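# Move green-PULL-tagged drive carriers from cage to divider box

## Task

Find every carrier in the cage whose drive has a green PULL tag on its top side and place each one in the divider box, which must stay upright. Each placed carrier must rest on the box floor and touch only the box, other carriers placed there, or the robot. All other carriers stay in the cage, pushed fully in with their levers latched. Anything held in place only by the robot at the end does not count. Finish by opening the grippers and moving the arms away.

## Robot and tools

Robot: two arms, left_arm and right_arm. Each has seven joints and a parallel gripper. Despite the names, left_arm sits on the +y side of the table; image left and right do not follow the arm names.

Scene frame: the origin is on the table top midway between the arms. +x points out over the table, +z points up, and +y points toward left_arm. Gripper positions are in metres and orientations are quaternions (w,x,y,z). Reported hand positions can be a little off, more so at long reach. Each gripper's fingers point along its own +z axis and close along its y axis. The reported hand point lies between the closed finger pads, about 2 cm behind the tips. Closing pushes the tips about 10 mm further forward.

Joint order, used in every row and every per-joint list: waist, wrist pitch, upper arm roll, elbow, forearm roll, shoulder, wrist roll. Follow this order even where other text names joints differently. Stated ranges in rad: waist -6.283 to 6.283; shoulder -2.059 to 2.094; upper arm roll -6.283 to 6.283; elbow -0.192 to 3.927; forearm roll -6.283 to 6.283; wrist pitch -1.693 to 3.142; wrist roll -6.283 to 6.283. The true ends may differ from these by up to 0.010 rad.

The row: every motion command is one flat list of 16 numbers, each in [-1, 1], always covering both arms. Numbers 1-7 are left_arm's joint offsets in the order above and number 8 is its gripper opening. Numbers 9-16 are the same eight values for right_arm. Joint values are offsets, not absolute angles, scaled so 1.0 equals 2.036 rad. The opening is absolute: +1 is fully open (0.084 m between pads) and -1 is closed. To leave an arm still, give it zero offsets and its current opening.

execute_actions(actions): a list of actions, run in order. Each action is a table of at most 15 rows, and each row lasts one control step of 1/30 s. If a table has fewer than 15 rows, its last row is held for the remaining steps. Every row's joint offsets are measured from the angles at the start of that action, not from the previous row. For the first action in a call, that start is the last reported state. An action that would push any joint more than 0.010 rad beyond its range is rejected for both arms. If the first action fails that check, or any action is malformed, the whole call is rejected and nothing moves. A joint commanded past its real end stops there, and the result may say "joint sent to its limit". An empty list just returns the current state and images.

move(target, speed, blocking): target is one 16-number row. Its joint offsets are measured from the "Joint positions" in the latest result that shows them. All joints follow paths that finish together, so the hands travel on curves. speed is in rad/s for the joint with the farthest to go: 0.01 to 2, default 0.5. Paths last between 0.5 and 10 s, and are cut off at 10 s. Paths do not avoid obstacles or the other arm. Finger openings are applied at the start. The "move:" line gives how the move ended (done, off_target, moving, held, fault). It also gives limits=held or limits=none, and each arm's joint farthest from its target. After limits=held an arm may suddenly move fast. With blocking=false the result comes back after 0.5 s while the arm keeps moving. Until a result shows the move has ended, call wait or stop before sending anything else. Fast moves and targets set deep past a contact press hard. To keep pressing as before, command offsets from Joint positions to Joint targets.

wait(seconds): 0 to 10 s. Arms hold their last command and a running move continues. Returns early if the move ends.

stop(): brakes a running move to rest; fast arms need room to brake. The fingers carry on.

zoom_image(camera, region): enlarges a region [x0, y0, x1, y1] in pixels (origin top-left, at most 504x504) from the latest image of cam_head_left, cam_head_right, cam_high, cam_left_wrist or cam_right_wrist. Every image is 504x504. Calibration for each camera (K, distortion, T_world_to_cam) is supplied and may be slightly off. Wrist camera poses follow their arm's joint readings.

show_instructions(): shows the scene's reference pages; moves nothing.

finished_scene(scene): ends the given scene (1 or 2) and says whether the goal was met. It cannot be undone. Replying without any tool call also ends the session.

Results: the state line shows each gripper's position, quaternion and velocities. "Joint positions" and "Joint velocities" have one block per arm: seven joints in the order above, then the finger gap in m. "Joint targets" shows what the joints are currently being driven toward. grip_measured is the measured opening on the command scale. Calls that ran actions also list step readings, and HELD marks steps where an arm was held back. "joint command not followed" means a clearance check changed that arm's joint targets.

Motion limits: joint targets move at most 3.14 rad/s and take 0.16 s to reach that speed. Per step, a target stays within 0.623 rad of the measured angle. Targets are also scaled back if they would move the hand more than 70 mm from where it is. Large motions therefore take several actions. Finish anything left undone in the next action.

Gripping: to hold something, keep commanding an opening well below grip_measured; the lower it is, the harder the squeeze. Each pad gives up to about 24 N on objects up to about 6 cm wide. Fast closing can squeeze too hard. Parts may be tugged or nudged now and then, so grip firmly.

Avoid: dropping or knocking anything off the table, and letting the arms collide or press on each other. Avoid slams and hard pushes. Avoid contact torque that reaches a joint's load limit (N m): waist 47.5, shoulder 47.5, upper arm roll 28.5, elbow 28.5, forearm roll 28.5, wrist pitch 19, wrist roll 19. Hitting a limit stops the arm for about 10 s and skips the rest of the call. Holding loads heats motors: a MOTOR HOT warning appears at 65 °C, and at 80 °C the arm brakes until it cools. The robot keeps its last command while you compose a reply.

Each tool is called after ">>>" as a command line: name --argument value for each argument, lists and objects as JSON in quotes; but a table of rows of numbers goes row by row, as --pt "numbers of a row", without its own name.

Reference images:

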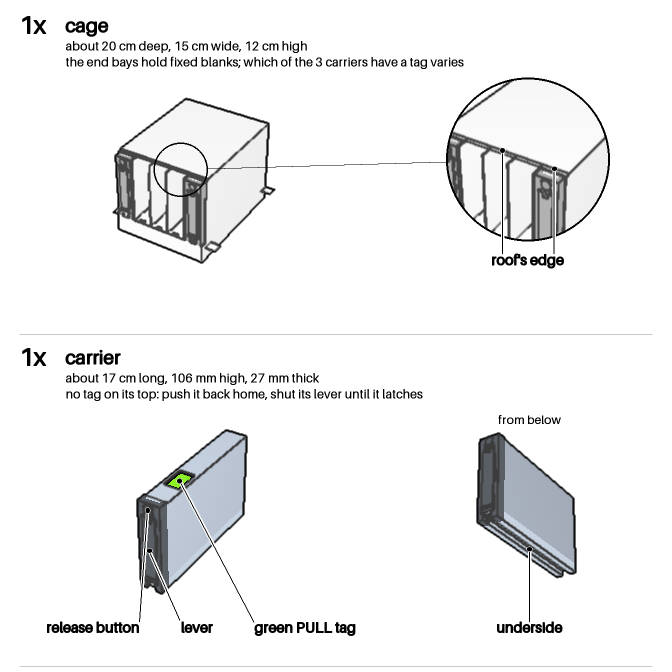

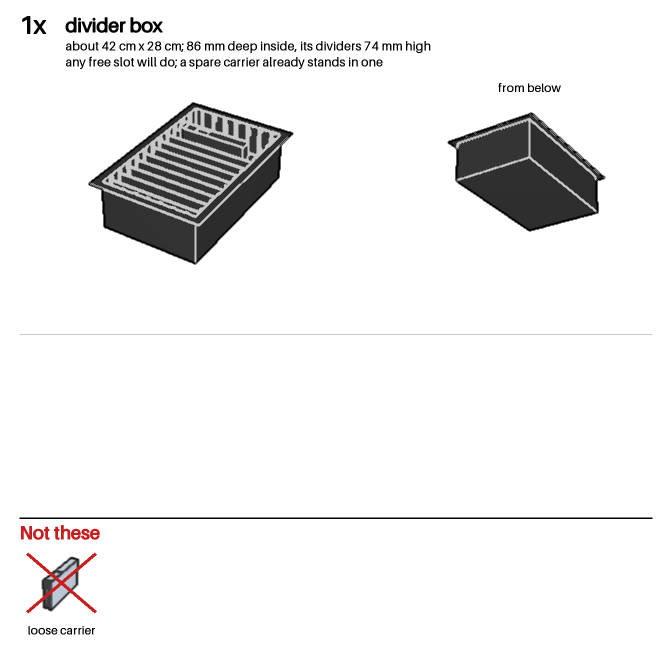

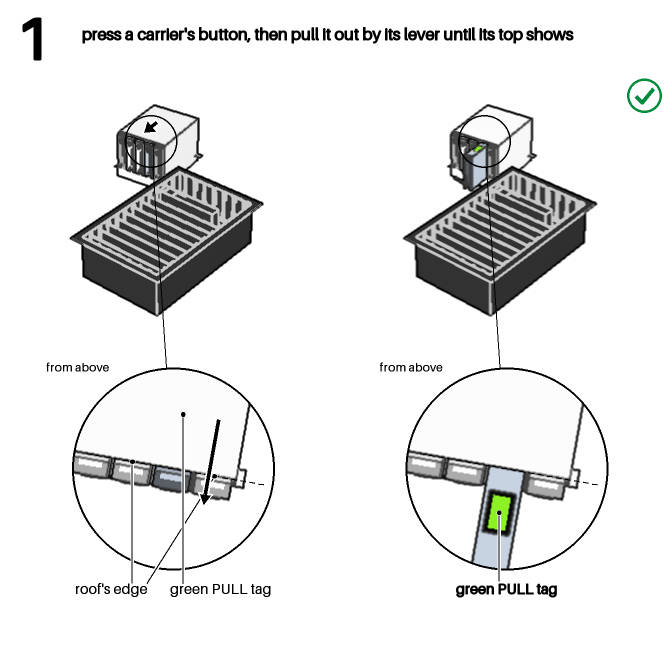

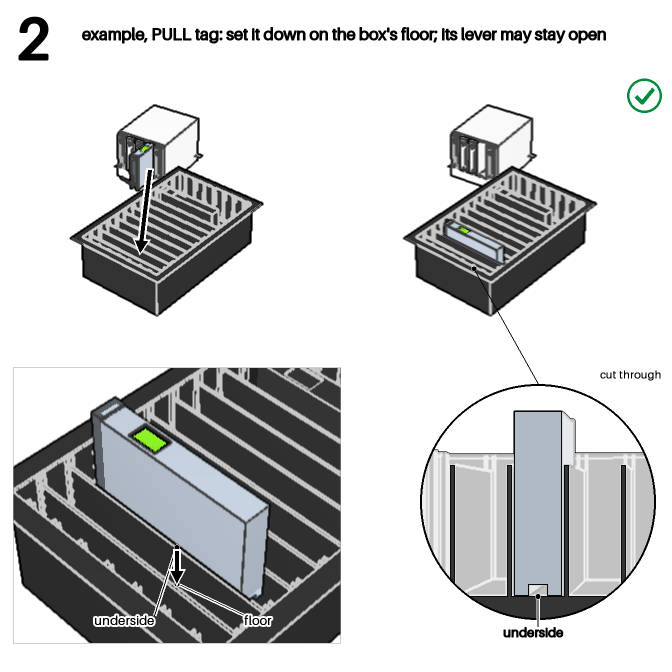

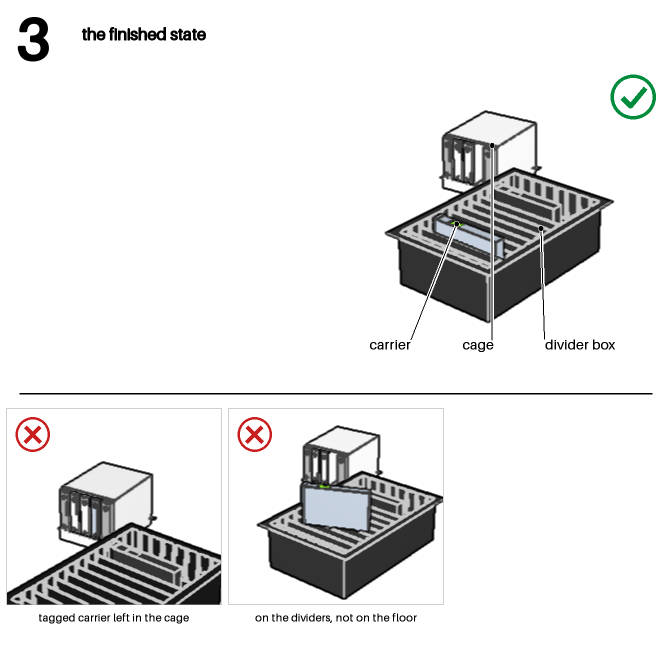

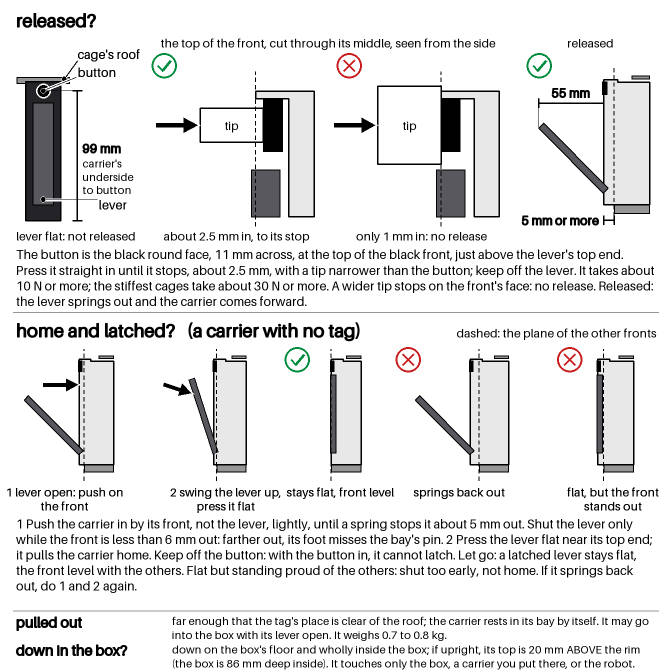

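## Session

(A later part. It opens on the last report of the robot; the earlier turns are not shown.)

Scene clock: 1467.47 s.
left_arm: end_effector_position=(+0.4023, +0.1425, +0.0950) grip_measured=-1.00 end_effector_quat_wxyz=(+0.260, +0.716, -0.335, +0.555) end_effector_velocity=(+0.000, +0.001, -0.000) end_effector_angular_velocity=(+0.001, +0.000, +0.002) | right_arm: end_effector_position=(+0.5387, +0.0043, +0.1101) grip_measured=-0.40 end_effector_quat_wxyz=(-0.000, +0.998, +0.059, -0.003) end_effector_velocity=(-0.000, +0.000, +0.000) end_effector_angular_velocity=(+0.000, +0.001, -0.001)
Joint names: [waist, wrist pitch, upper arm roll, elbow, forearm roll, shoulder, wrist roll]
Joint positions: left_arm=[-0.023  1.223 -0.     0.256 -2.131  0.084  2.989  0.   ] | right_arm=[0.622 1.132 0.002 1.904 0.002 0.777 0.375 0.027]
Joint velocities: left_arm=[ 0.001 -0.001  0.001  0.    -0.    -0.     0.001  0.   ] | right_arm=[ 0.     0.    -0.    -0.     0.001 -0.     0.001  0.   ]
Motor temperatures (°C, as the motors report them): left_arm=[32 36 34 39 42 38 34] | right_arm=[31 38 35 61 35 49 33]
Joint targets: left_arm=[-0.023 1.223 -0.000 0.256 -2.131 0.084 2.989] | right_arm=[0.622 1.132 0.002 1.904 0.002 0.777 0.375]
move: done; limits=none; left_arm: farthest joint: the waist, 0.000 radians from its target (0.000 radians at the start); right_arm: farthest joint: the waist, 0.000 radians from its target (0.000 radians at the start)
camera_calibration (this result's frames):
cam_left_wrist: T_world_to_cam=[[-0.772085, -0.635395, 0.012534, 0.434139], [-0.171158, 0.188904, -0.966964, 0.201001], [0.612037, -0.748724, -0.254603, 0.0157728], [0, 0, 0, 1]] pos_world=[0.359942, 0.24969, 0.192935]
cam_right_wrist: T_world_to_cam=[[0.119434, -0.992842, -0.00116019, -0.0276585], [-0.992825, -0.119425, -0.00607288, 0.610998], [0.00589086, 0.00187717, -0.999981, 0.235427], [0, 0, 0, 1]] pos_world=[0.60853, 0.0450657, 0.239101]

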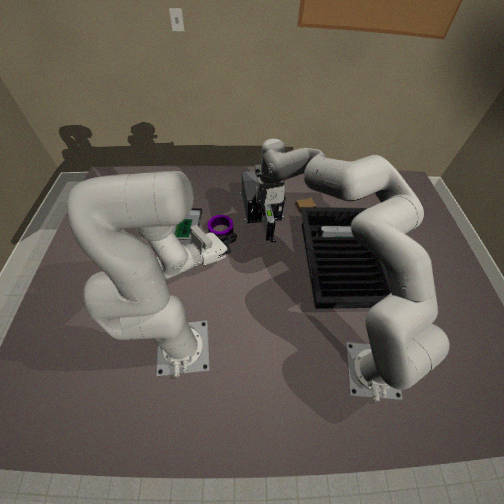

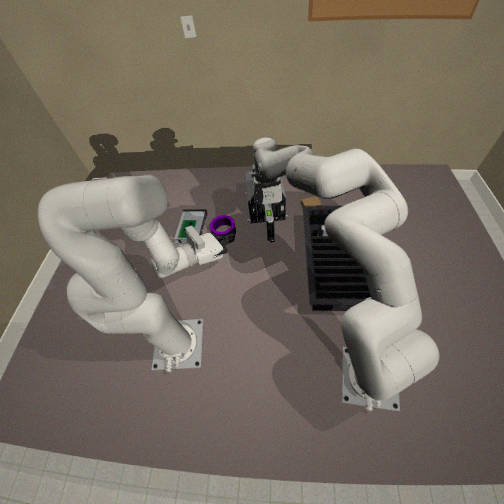

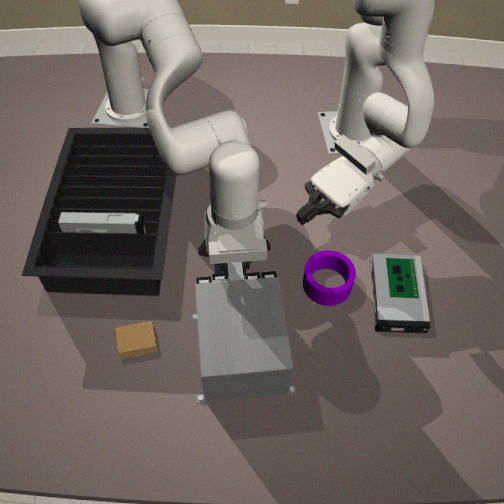

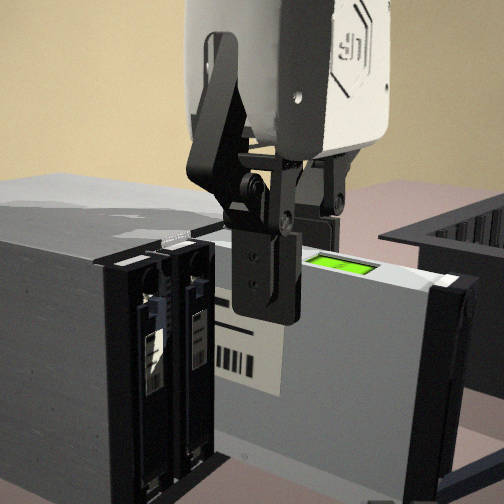

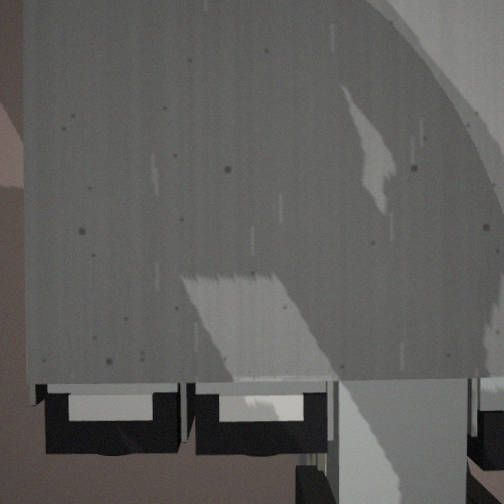

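>>> move --target '[0,0,0,0,0,0,0,-1, 0.01131,-0.04721,0,-0.11689,0,-0.06968,0.01131,-0.85]' --speed 0.15

>>> move --target '[0,0,0,0,0,0,0,-1, 0.01162,-0.03411,0,-0.08938,0,-0.05527,0.01162,-0.85]' --speed 0.15

Scene clock: 1477.37 s.
left_arm: end_effector_position=(+0.4023, +0.1425, +0.0950) grip_measured=-1.00 end_effector_quat_wxyz=(+0.260, +0.716, -0.335, +0.555) end_effector_velocity=(-0.000, -0.000, +0.000) end_effector_angular_velocity=(-0.000, +0.000, -0.001) | right_arm: end_effector_position=(+0.5014, +0.0003, +0.1104) grip_measured=-0.39 end_effector_quat_wxyz=(-0.001, +0.998, +0.059, -0.001) end_effector_velocity=(-0.001, -0.001, -0.000) end_effector_angular_velocity=(-0.003, +0.001, +0.002)
Joint names: [waist, wrist pitch, upper arm roll, elbow, forearm roll, shoulder, wrist roll]
Joint positions: left_arm=[-0.023  1.223 -0.     0.256 -2.131  0.084  2.989  0.   ] | right_arm=[0.645 1.031 0.002 1.666 0.002 0.636 0.398 0.027]
Joint velocities: left_arm=[ 0.001  0.    -0.002 -0.     0.    -0.    -0.     0.   ] | right_arm=[ 0.     0.001  0.    -0.002 -0.003 -0.001 -0.    -0.   ]
Motor temperatures (°C, as the motors report them): left_arm=[32 36 34 39 42 38 34] | right_arm=[31 38 35 61 35 49 33]
Joint targets: left_arm=[-0.023 1.223 -0.000 0.256 -2.131 0.084 2.989] | right_arm=[0.645 1.036 0.002 1.666 0.002 0.635 0.398]
move: done; limits=none; left_arm: farthest joint: the waist, 0.000 radians from its target (0.000 radians at the start); right_arm: farthest joint: the wrist pitch, 0.005 radians from its target (0.096 radians at the start)
camera_calibration (this result's frames):
cam_left_wrist: T_world_to_cam=[[-0.772085, -0.635395, 0.0125338, 0.434139], [-0.171158, 0.188904, -0.966964, 0.201001], [0.612037, -0.748724, -0.254603, 0.0157728], [0, 0, 0, 1]] pos_world=[0.359942, 0.24969, 0.192935]
cam_right_wrist: T_world_to_cam=[[0.119131, -0.992876, -0.00234631, -0.0268845], [-0.992826, -0.1191, -0.0105479, 0.574023], [0.0101933, 0.00358606, -0.999942, 0.233807], [0, 0, 0, 1]] pos_world=[0.570724, 0.0408345, 0.239785]

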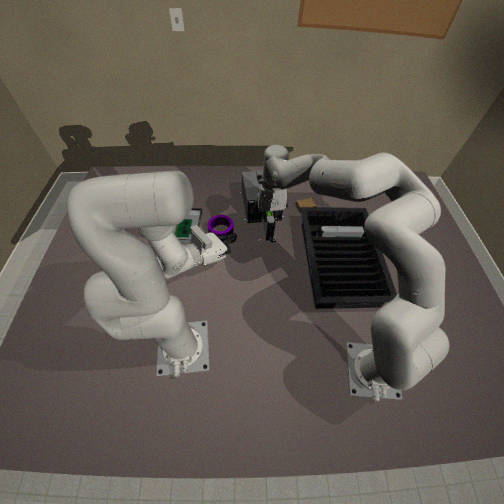

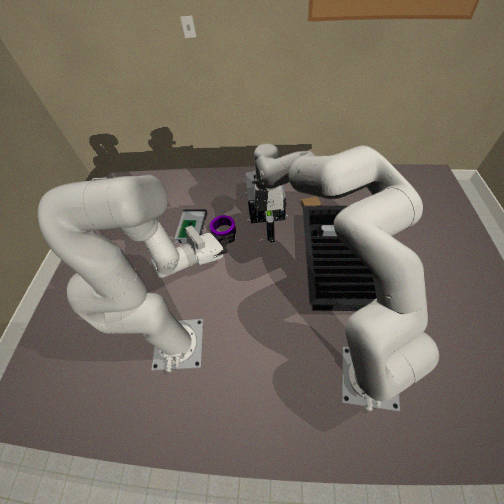

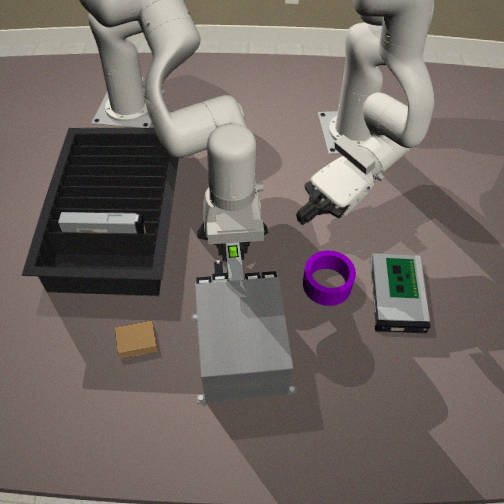

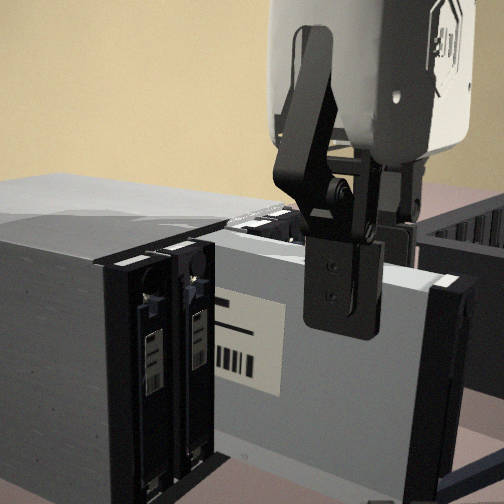

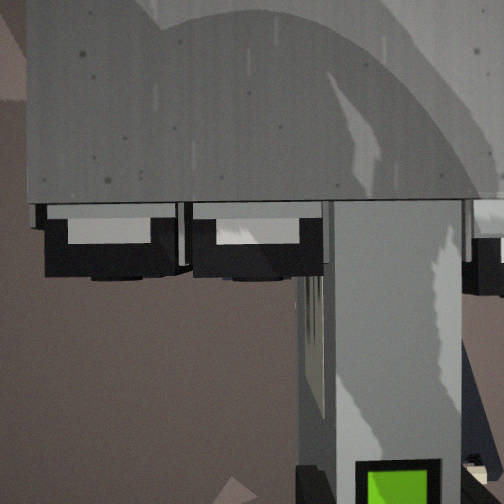

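Scene clock: 1479.07 s.
left_arm: end_effector_position=(+0.4023, +0.1425, +0.0950) grip_measured=-1.00 end_effector_quat_wxyz=(+0.260, +0.716, -0.335, +0.555) end_effector_velocity=(+0.001, +0.000, +0.000) end_effector_angular_velocity=(+0.000, -0.002, +0.001) | right_arm: end_effector_position=(+0.4666, -0.0037, +0.1108) grip_measured=-0.40 end_effector_quat_wxyz=(-0.001, +0.998, +0.059, +0.001) end_effector_velocity=(-0.000, +0.001, +0.000) end_effector_angular_velocity=(+0.001, -0.001, +0.002)
Joint names: [waist, wrist pitch, upper arm roll, elbow, forearm roll, shoulder, wrist roll]
Joint positions: left_arm=[-0.023  1.223 -0.     0.256 -2.131  0.084  2.989  0.   ] | right_arm=[0.668 0.959 0.002 1.485 0.002 0.523 0.422 0.027]
Joint velocities: left_arm=[ 0.     0.     0.001  0.001 -0.     0.     0.     0.   ] | right_arm=[ 0.001 -0.002  0.    -0.002  0.001 -0.002 -0.001 -0.   ]
Motor temperatures (°C, as the motors report them): left_arm=[32 36 34 39 42 38 34] | right_arm=[31 38 35 60 35 49 33]
Joint targets: left_arm=[-0.023 1.223 -0.000 0.256 -2.131 0.084 2.989] | right_arm=[0.669 0.961 0.002 1.484 0.002 0.523 0.422]
move: done; limits=none; left_arm: farthest joint: the waist, 0.000 radians from its target (0.000 radians at the start); right_arm: farthest joint: the wrist pitch, 0.002 radians from its target (0.069 radians at the start)
camera_calibration (this result's frames):
cam_left_wrist: T_world_to_cam=[[-0.772085, -0.635395, 0.0125336, 0.434139], [-0.171158, 0.188904, -0.966964, 0.201001], [0.612037, -0.748724, -0.254603, 0.0157727], [0, 0, 0, 1]] pos_world=[0.359942, 0.249689, 0.192935]
cam_right_wrist: T_world_to_cam=[[0.11865, -0.992932, -0.00298807, -0.0263968], [-0.992856, -0.118602, -0.0130254, 0.539305], [0.012579, 0.00451219, -0.999911, 0.23349], [0, 0, 0, 1]] pos_world=[0.535647, 0.0366986, 0.240415]

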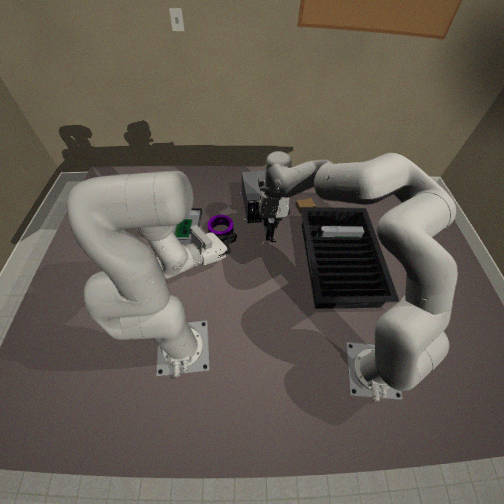

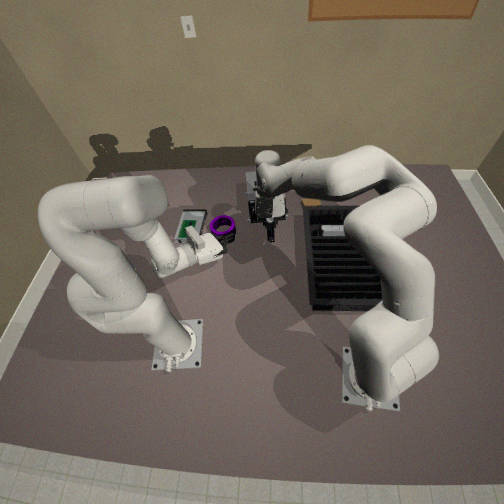

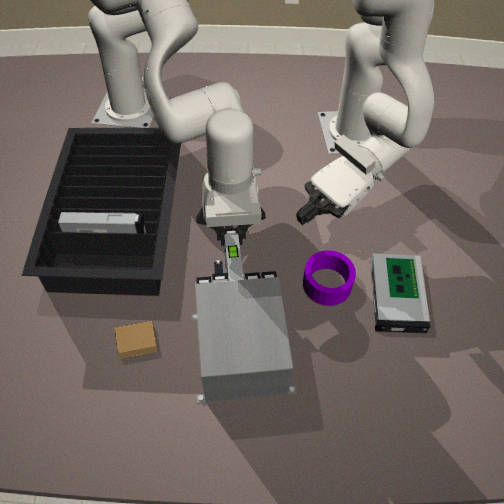

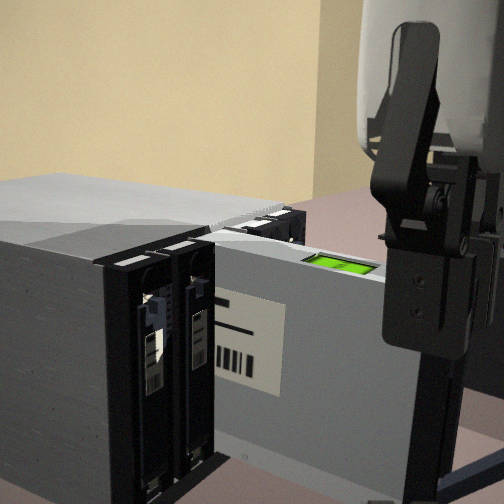

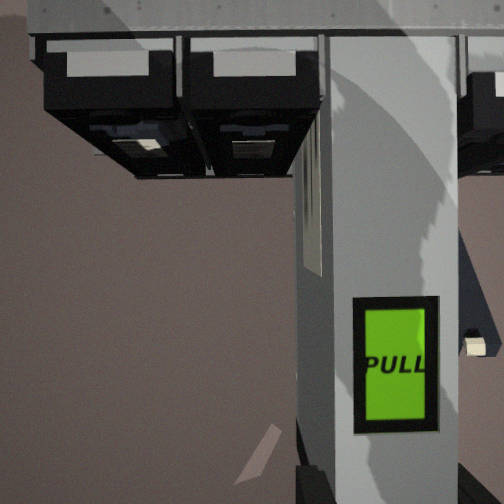

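>>> move --target '[0,0,0,0,0,0,0,-1, 0,0.001,0,0,0,0,0,-0.05]' --speed 0.15

>>> move --target '[0,0,0,0,0,0,0,-1, -0.01162,0.03411,0,0.08938,0,0.05527,-0.01162,-0.05]' --speed 0.3

>>> move --target '[0,0,0,0,0,0,0,-1, -0.01131,0.04721,0,0.11689,0,0.06968,-0.01131,-0.05]' --speed 0.3

Scene clock: 1512.67 s.
left_arm: end_effector_position=(+0.4023, +0.1425, +0.0950) grip_measured=-1.00 end_effector_quat_wxyz=(+0.260, +0.716, -0.335, +0.555) end_effector_velocity=(+0.000, +0.000, +0.000) end_effector_angular_velocity=(-0.001, -0.001, +0.001) | right_arm: end_effector_position=(+0.4660, -0.0039, +0.1105) grip_measured=-0.06 end_effector_quat_wxyz=(-0.001, +0.998, +0.059, -0.001) end_effector_velocity=(+0.002, -0.000, +0.002) end_effector_angular_velocity=(+0.002, -0.006, -0.003)
Joint names: [waist, wrist pitch, upper arm roll, elbow, forearm roll, shoulder, wrist roll]
Joint positions: left_arm=[-0.023  1.223 -0.     0.256 -2.131  0.084  2.989  0.   ] | right_arm=[0.669 0.961 0.002 1.485 0.002 0.523 0.422 0.041]
Joint velocities: left_arm=[-0.     0.002  0.001 -0.    -0.     0.     0.     0.   ] | right_arm=[-0.    -0.002 -0.002  0.003 -0.001 -0.001  0.001  0.   ]
Motor temperatures (°C, as the motors report them): left_arm=[32 36 34 39 42 38 34] | right_arm=[31 39 36 54 35 47 33]
Joint targets: left_arm=[-0.023 1.223 -0.000 0.256 -2.131 0.084 2.989] | right_arm=[0.668 0.961 0.002 1.485 0.002 0.523 0.422]
move: done; limits=none; left_arm: farthest joint: the waist, 0.000 radians from its target (0.000 radians at the start); right_arm: farthest joint: the waist, 0.001 radians from its target (0.001 radians at the start)
camera_calibration (this result's frames):
cam_left_wrist: T_world_to_cam=[[-0.772085, -0.635395, 0.0125335, 0.434139], [-0.171158, 0.188904, -0.966964, 0.201001], [0.612037, -0.748724, -0.254603, 0.0157727], [0, 0, 0, 1]] pos_world=[0.359942, 0.24969, 0.192935]
cam_right_wrist: T_world_to_cam=[[0.118918, -0.992902, -0.00207305, -0.026716], [-0.992849, -0.118889, -0.0107426, 0.538391], [0.0104199, 0.00333571, -0.99994, 0.234182], [0, 0, 0, 1]] pos_world=[0.535278, 0.0367012, 0.239897]

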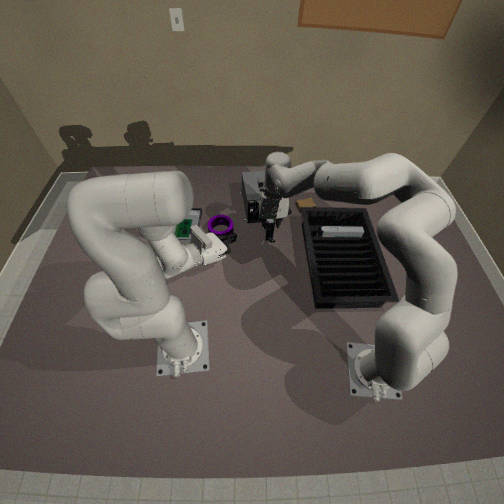

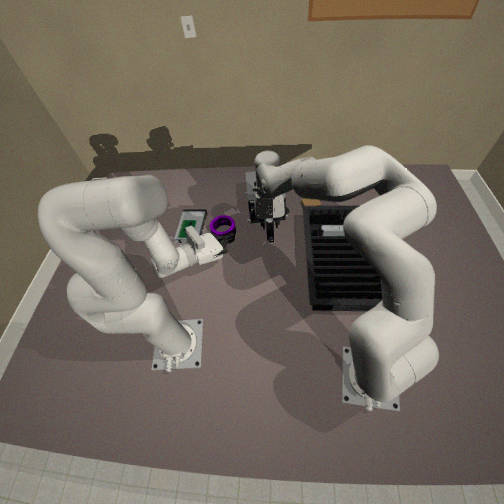

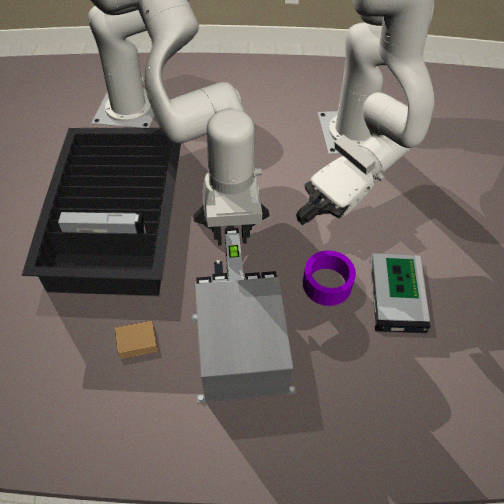

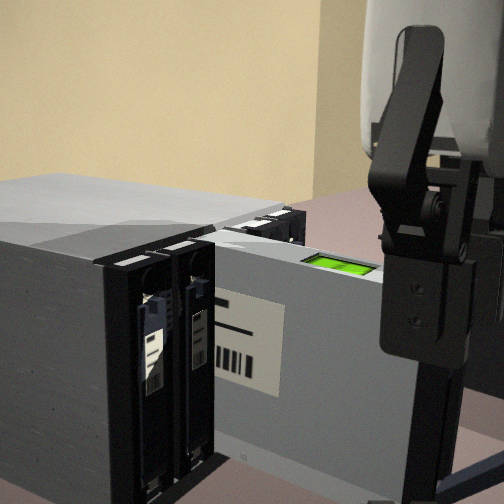

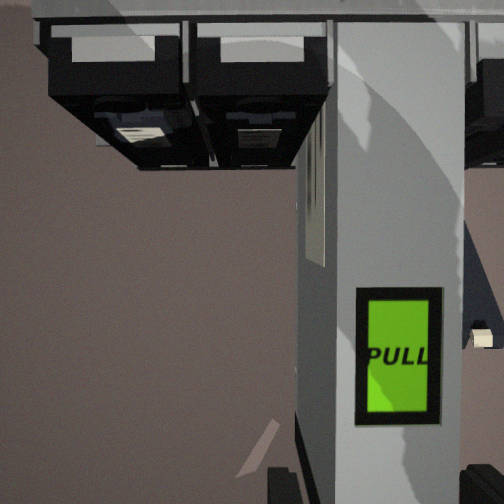

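Scene clock: 1513.80 s.
left_arm: end_effector_position=(+0.4023, +0.1425, +0.0950) grip_measured=-1.00 end_effector_quat_wxyz=(+0.260, +0.716, -0.335, +0.555) end_effector_velocity=(+0.000, -0.000, +0.000) end_effector_angular_velocity=(+0.001, -0.002, -0.001) | right_arm: end_effector_position=(+0.5015, +0.0003, +0.1104) grip_measured=-0.06 end_effector_quat_wxyz=(-0.001, +0.998, +0.059, -0.001) end_effector_velocity=(+0.001, -0.001, -0.001) end_effector_angular_velocity=(-0.002, +0.001, +0.000)
Joint names: [waist, wrist pitch, upper arm roll, elbow, forearm roll, shoulder, wrist roll]
Joint positions: left_arm=[-0.023  1.223 -0.     0.256 -2.131  0.084  2.989  0.   ] | right_arm=[0.645 1.031 0.002 1.666 0.002 0.636 0.398 0.041]
Joint velocities: left_arm=[-0.001  0.     0.     0.001 -0.    -0.     0.001  0.   ] | right_arm=[-0.001  0.002 -0.     0.002 -0.002  0.002 -0.001  0.   ]
Motor temperatures (°C, as the motors report them): left_arm=[32 36 34 39 42 38 34] | right_arm=[31 39 36 55 35 47 33]
Joint targets: left_arm=[-0.023 1.223 -0.000 0.256 -2.131 0.084 2.989] | right_arm=[0.645 1.031 0.002 1.667 0.002 0.636 0.398]
move: done; limits=none; left_arm: farthest joint: the waist, 0.000 radians from its target (0.000 radians at the start); right_arm: farthest joint: the elbow, 0.001 radians from its target (0.182 radians at the start)
camera_calibration (this result's frames):
cam_left_wrist: T_world_to_cam=[[-0.772085, -0.635396, 0.0125336, 0.434139], [-0.171158, 0.188904, -0.966964, 0.201001], [0.612037, -0.748724, -0.254603, 0.0157726], [0, 0, 0, 1]] pos_world=[0.359942, 0.24969, 0.192935]
cam_right_wrist: T_world_to_cam=[[0.118999, -0.992892, -0.00233771, -0.0268726], [-0.99284, -0.118967, -0.0107101, 0.574077], [0.0103559, 0.00359546, -0.99994, 0.233772], [0, 0, 0, 1]] pos_world=[0.570744, 0.0407743, 0.239844]

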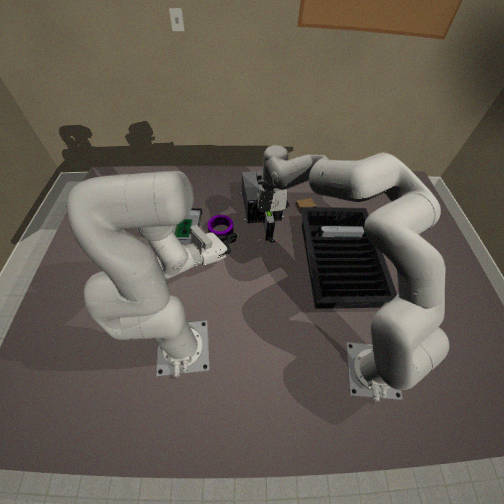

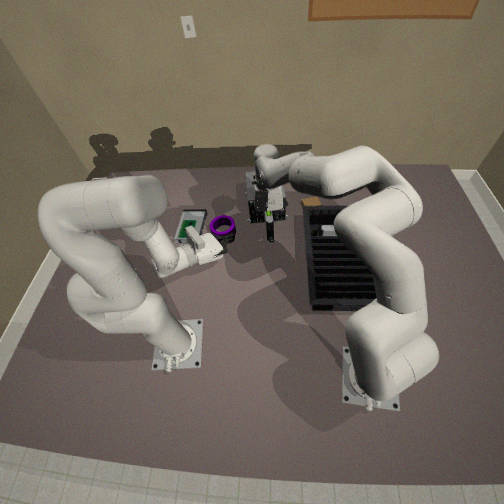

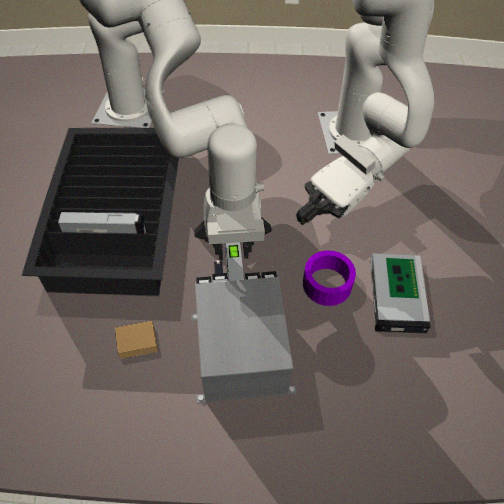

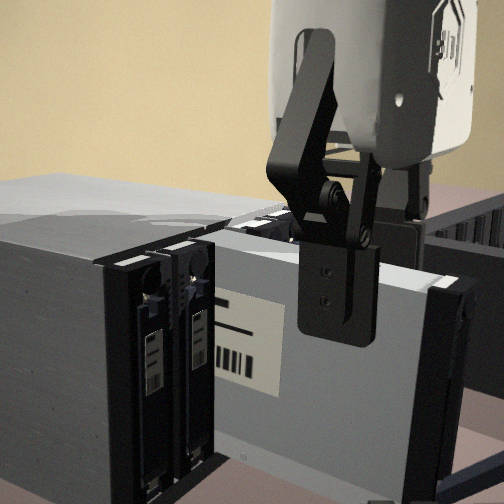

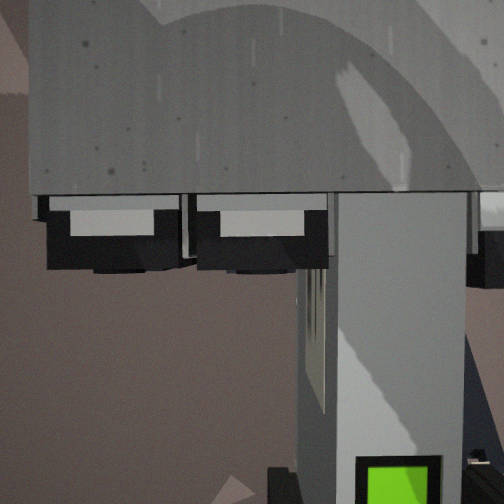

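Scene clock: 1515.13 s.
left_arm: end_effector_position=(+0.4023, +0.1425, +0.0950) grip_measured=-1.00 end_effector_quat_wxyz=(+0.260, +0.716, -0.335, +0.555) end_effector_velocity=(+0.000, -0.000, +0.000) end_effector_angular_velocity=(+0.000, -0.001, -0.000) | right_arm: end_effector_position=(+0.5399, +0.0046, +0.1104) grip_measured=-0.06 end_effector_quat_wxyz=(-0.001, +0.998, +0.059, -0.001) end_effector_velocity=(-0.000, +0.000, -0.001) end_effector_angular_velocity=(-0.002, -0.000, +0.002)
Joint names: [waist, wrist pitch, upper arm roll, elbow, forearm roll, shoulder, wrist roll]
Joint positions: left_arm=[-0.023  1.223 -0.     0.256 -2.131  0.084  2.989  0.   ] | right_arm=[0.622 1.127 0.002 1.904 0.002 0.777 0.375 0.041]
Joint velocities: left_arm=[ 0.001 -0.    -0.001  0.    -0.    -0.     0.     0.   ] | right_arm=[ 0.002  0.001 -0.     0.002 -0.001  0.002 -0.    -0.   ]
Motor temperatures (°C, as the motors report them): left_arm=[32 36 34 39 42 38 34] | right_arm=[31 39 36 55 35 47 33]
Joint targets: left_arm=[-0.023 1.223 -0.000 0.256 -2.131 0.084 2.989] | right_arm=[0.622 1.127 0.002 1.904 0.002 0.778 0.375]
move: done; limits=none; left_arm: farthest joint: the waist, 0.000 radians from its target (0.000 radians at the start); right_arm: farthest joint: the shoulder, 0.001 radians from its target (0.142 radians at the start)
camera_calibration (this result's frames):
cam_left_wrist: T_world_to_cam=[[-0.772085, -0.635396, 0.0125334, 0.434139], [-0.171158, 0.188904, -0.966964, 0.201001], [0.612037, -0.748724, -0.254603, 0.0157726], [0, 0, 0, 1]] pos_world=[0.359942, 0.24969, 0.192935]
cam_right_wrist: T_world_to_cam=[[0.119038, -0.992886, -0.00264551, -0.0271239], [-0.992836, -0.119004, -0.0106916, 0.612717], [0.0103007, 0.00389927, -0.999939, 0.233341], [0, 0, 0, 1]] pos_world=[0.609153, 0.0450748, 0.239806]

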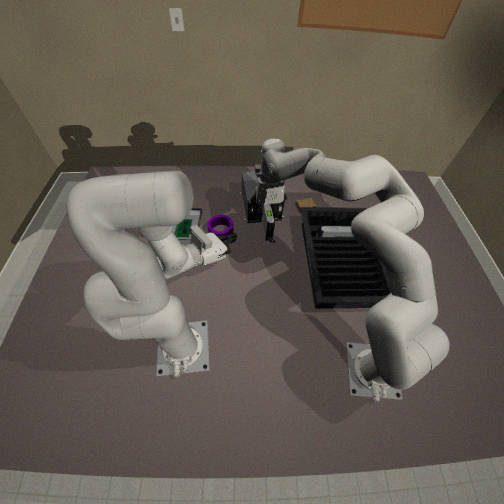

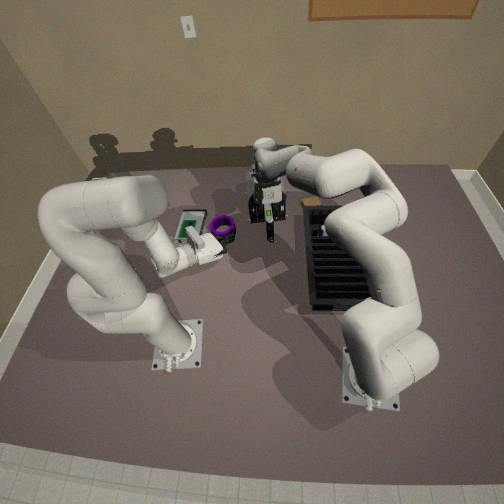

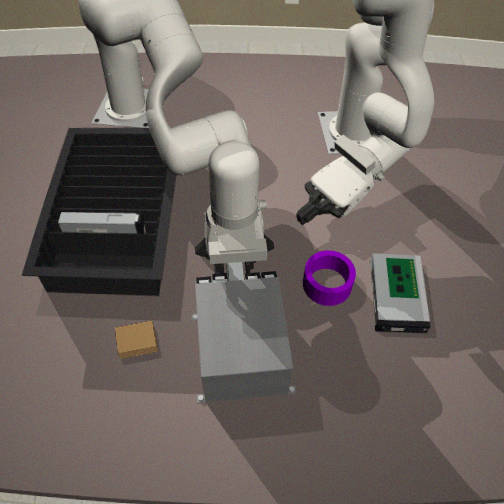

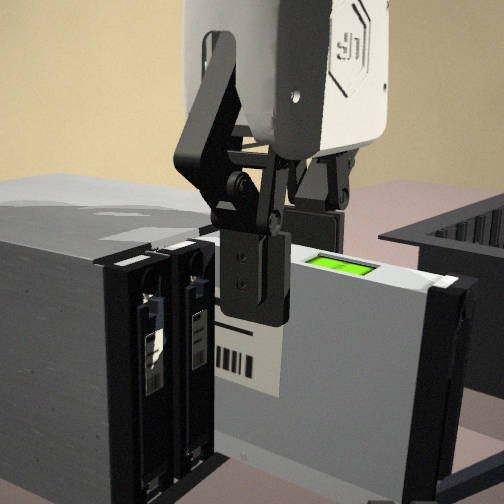

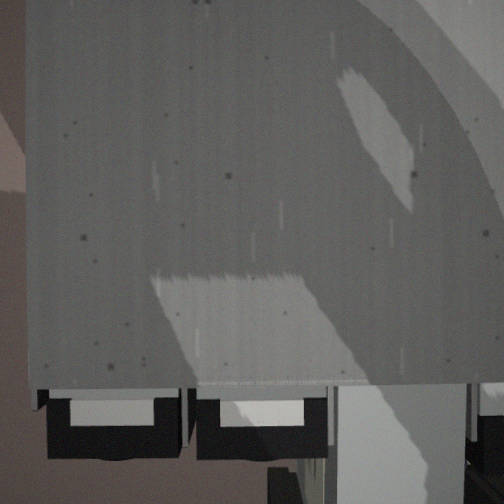

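>>> move --target '[0,0,0,0,0,0,0,-1, 0,0,0,-0.0015,0,0.0008,0,-0.05]' --speed 0.1

>>> move --target '[0,0,0,0,0,0,0,-1, 0,0,0,0,0,0,0,-1]' --speed 0.1

Scene clock: 1522.60 s.
left_arm: end_effector_position=(+0.4023, +0.1425, +0.0950) grip_measured=-1.00 end_effector_quat_wxyz=(+0.260, +0.716, -0.335, +0.555) end_effector_velocity=(+0.000, -0.000, +0.000) end_effector_angular_velocity=(-0.000, -0.001, -0.000) | right_arm: end_effector_position=(+0.5388, +0.0040, +0.1081) grip_measured=-0.06 end_effector_quat_wxyz=(-0.000, +0.998, +0.059, -0.003) end_effector_velocity=(-0.000, +0.001, +0.000) end_effector_angular_velocity=(+0.001, -0.001, +0.001)
Joint names: [waist, wrist pitch, upper arm roll, elbow, forearm roll, shoulder, wrist roll]
Joint positions: left_arm=[-0.023  1.223 -0.     0.256 -2.131  0.084  2.989  0.   ] | right_arm=[0.622 1.127 0.002 1.901 0.002 0.779 0.375 0.041]
Joint velocities: left_arm=[ 0.     0.001 -0.    -0.    -0.    -0.     0.001  0.   ] | right_arm=[ 0.002 -0.001 -0.     0.001  0.001 -0.     0.     0.   ]
Motor temperatures (°C, as the motors report them): left_arm=[32 36 34 39 42 38 34] | right_arm=[31 39 35 57 35 48 33]
Joint targets: left_arm=[-0.023 1.223 -0.000 0.256 -2.131 0.084 2.989] | right_arm=[0.622 1.127 0.002 1.901 0.002 0.779 0.375]
move: done; limits=none; left_arm: farthest joint: the waist, 0.000 radians from its target (0.000 radians at the start); right_arm: farthest joint: the waist, 0.000 radians from its target (0.000 radians at the start)
camera_calibration (this result's frames):
cam_left_wrist: T_world_to_cam=[[-0.772085, -0.635396, 0.0125336, 0.434139], [-0.171158, 0.188904, -0.966964, 0.201001], [0.612037, -0.748724, -0.254603, 0.0157727], [0, 0, 0, 1]] pos_world=[0.359942, 0.24969, 0.192935]
cam_right_wrist: T_world_to_cam=[[0.119032, -0.99289, -0.000981224, -0.0277556], [-0.99287, -0.119024, -0.00645412, 0.611111], [0.00629144, 0.00174248, -0.999979, 0.233237], [0, 0, 0, 1]] pos_world=[0.608591, 0.044772, 0.237149]

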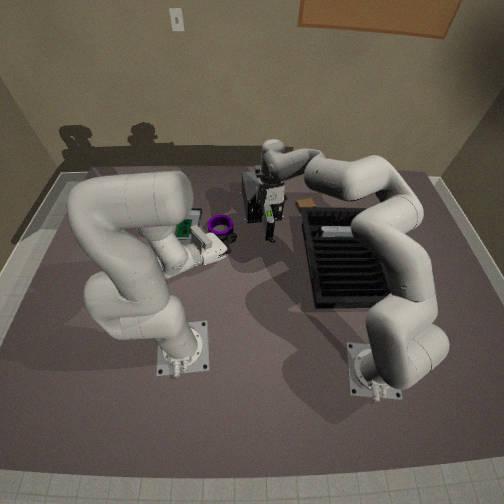

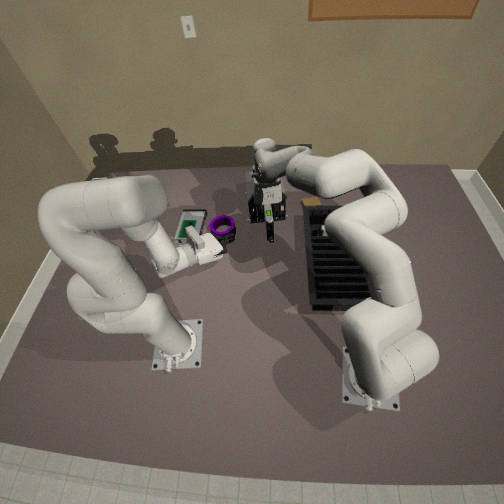

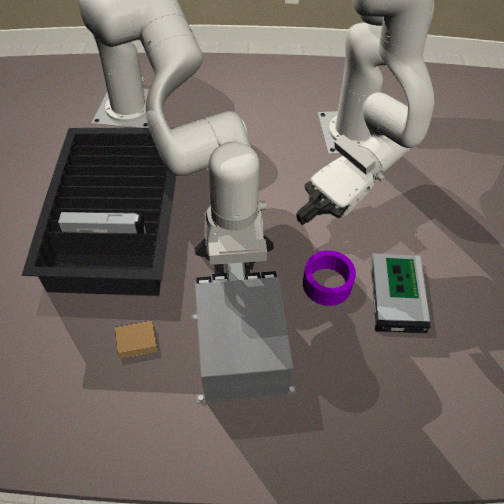

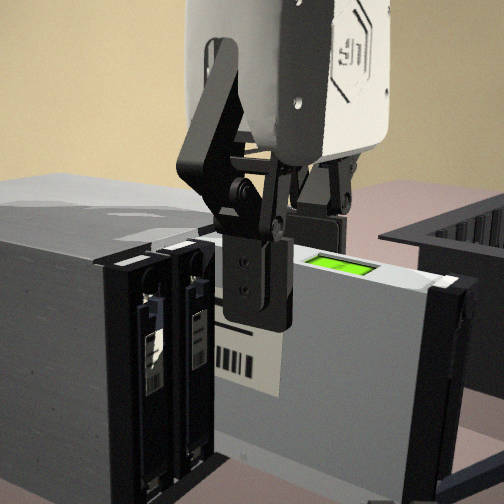

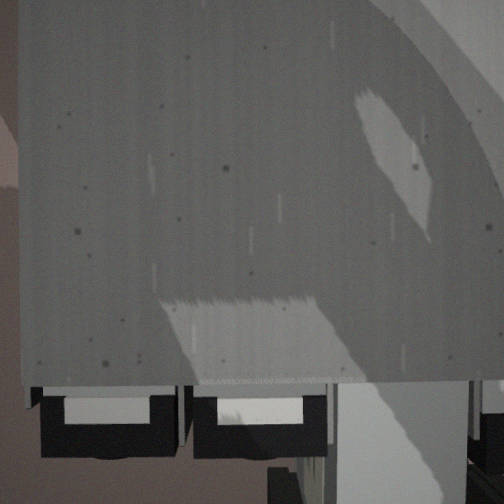

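Scene clock: 1523.10 s.
left_arm: end_effector_position=(+0.4023, +0.1425, +0.0950) grip_measured=-1.00 end_effector_quat_wxyz=(+0.260, +0.716, -0.335, +0.555) end_effector_velocity=(-0.000, -0.001, +0.000) end_effector_angular_velocity=(+0.001, -0.001, -0.002) | right_arm: end_effector_position=(+0.5387, +0.0046, +0.1083) grip_measured=-0.40 end_effector_quat_wxyz=(-0.001, +0.998, +0.059, -0.002) end_effector_velocity=(+0.000, -0.001, -0.000) end_effector_angular_velocity=(-0.001, +0.001, -0.000)
Joint names: [waist, wrist pitch, upper arm roll, elbow, forearm roll, shoulder, wrist roll]
Joint positions: left_arm=[-0.023  1.223 -0.     0.256 -2.131  0.084  2.989  0.   ] | right_arm=[0.622 1.126 0.002 1.901 0.002 0.779 0.375 0.027]
Joint velocities: left_arm=[-0.001 -0.    -0.001  0.    -0.    -0.     0.001  0.   ] | right_arm=[-0.001  0.001 -0.    -0.    -0.     0.    -0.001  0.   ]
Motor temperatures (°C, as the motors report them): left_arm=[32 36 34 39 42 38 34] | right_arm=[31 39 35 57 35 48 33]
Joint targets: left_arm=[-0.023 1.223 -0.000 0.256 -2.131 0.084 2.989] | right_arm=[0.622 1.127 0.002 1.901 0.002 0.779 0.375]
move: done; limits=none; left_arm: farthest joint: the waist, 0.000 radians from its target (0.000 radians at the start); right_arm: farthest joint: the wrist pitch, 0.001 radians from its target (0.000 radians at the start)
camera_calibration (this result's frames):
cam_left_wrist: T_world_to_cam=[[-0.772085, -0.635396, 0.0125334, 0.434139], [-0.171158, 0.188904, -0.966964, 0.201001], [0.612037, -0.748724, -0.254603, 0.0157726], [0, 0, 0, 1]] pos_world=[0.359942, 0.24969, 0.192935]
cam_right_wrist: T_world_to_cam=[[0.119712, -0.992807, -0.00173187, -0.027441], [-0.992787, -0.119697, -0.00680874, 0.611048], [0.00655247, 0.00253447, -0.999975, 0.233264], [0, 0, 0, 1]] pos_world=[0.608397, 0.0453061, 0.237371]

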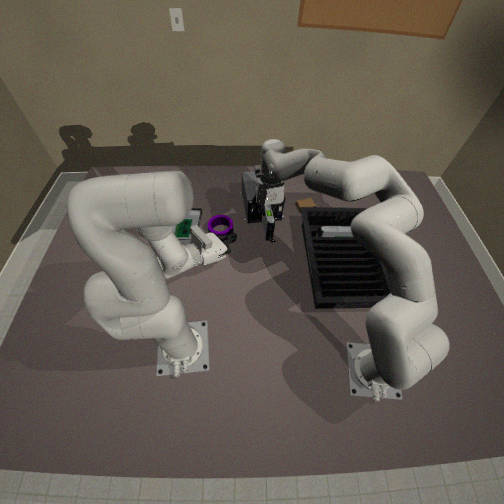

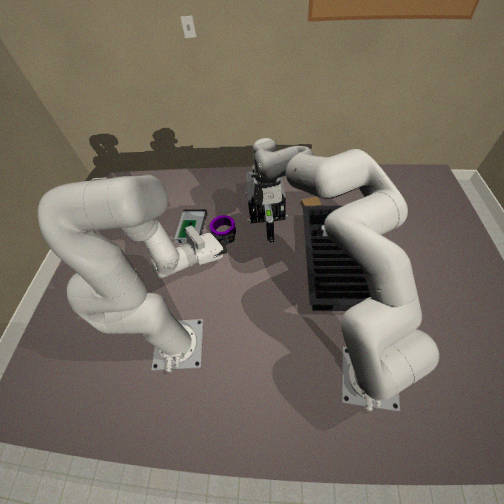

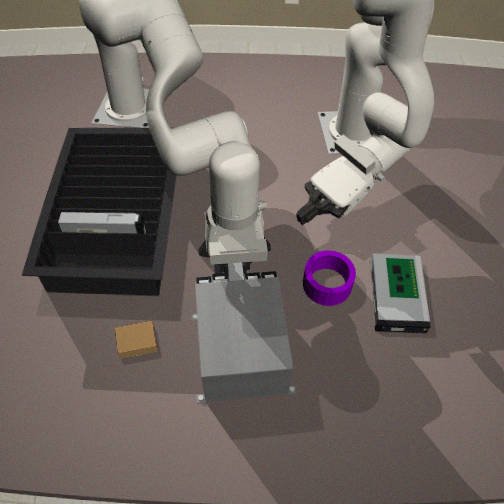

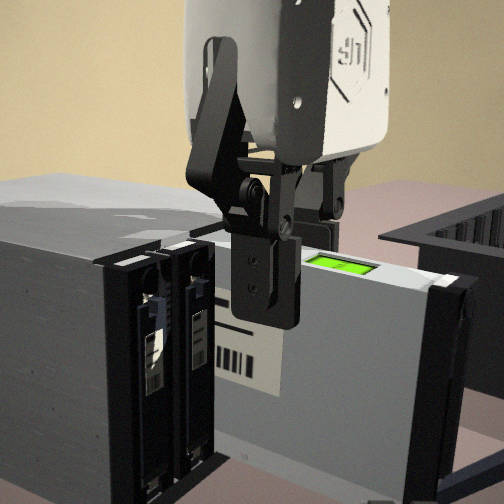

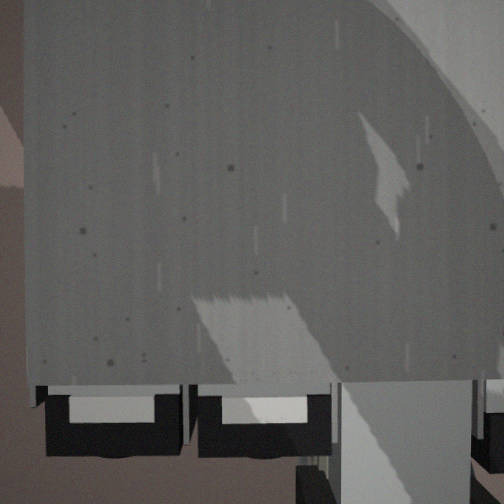

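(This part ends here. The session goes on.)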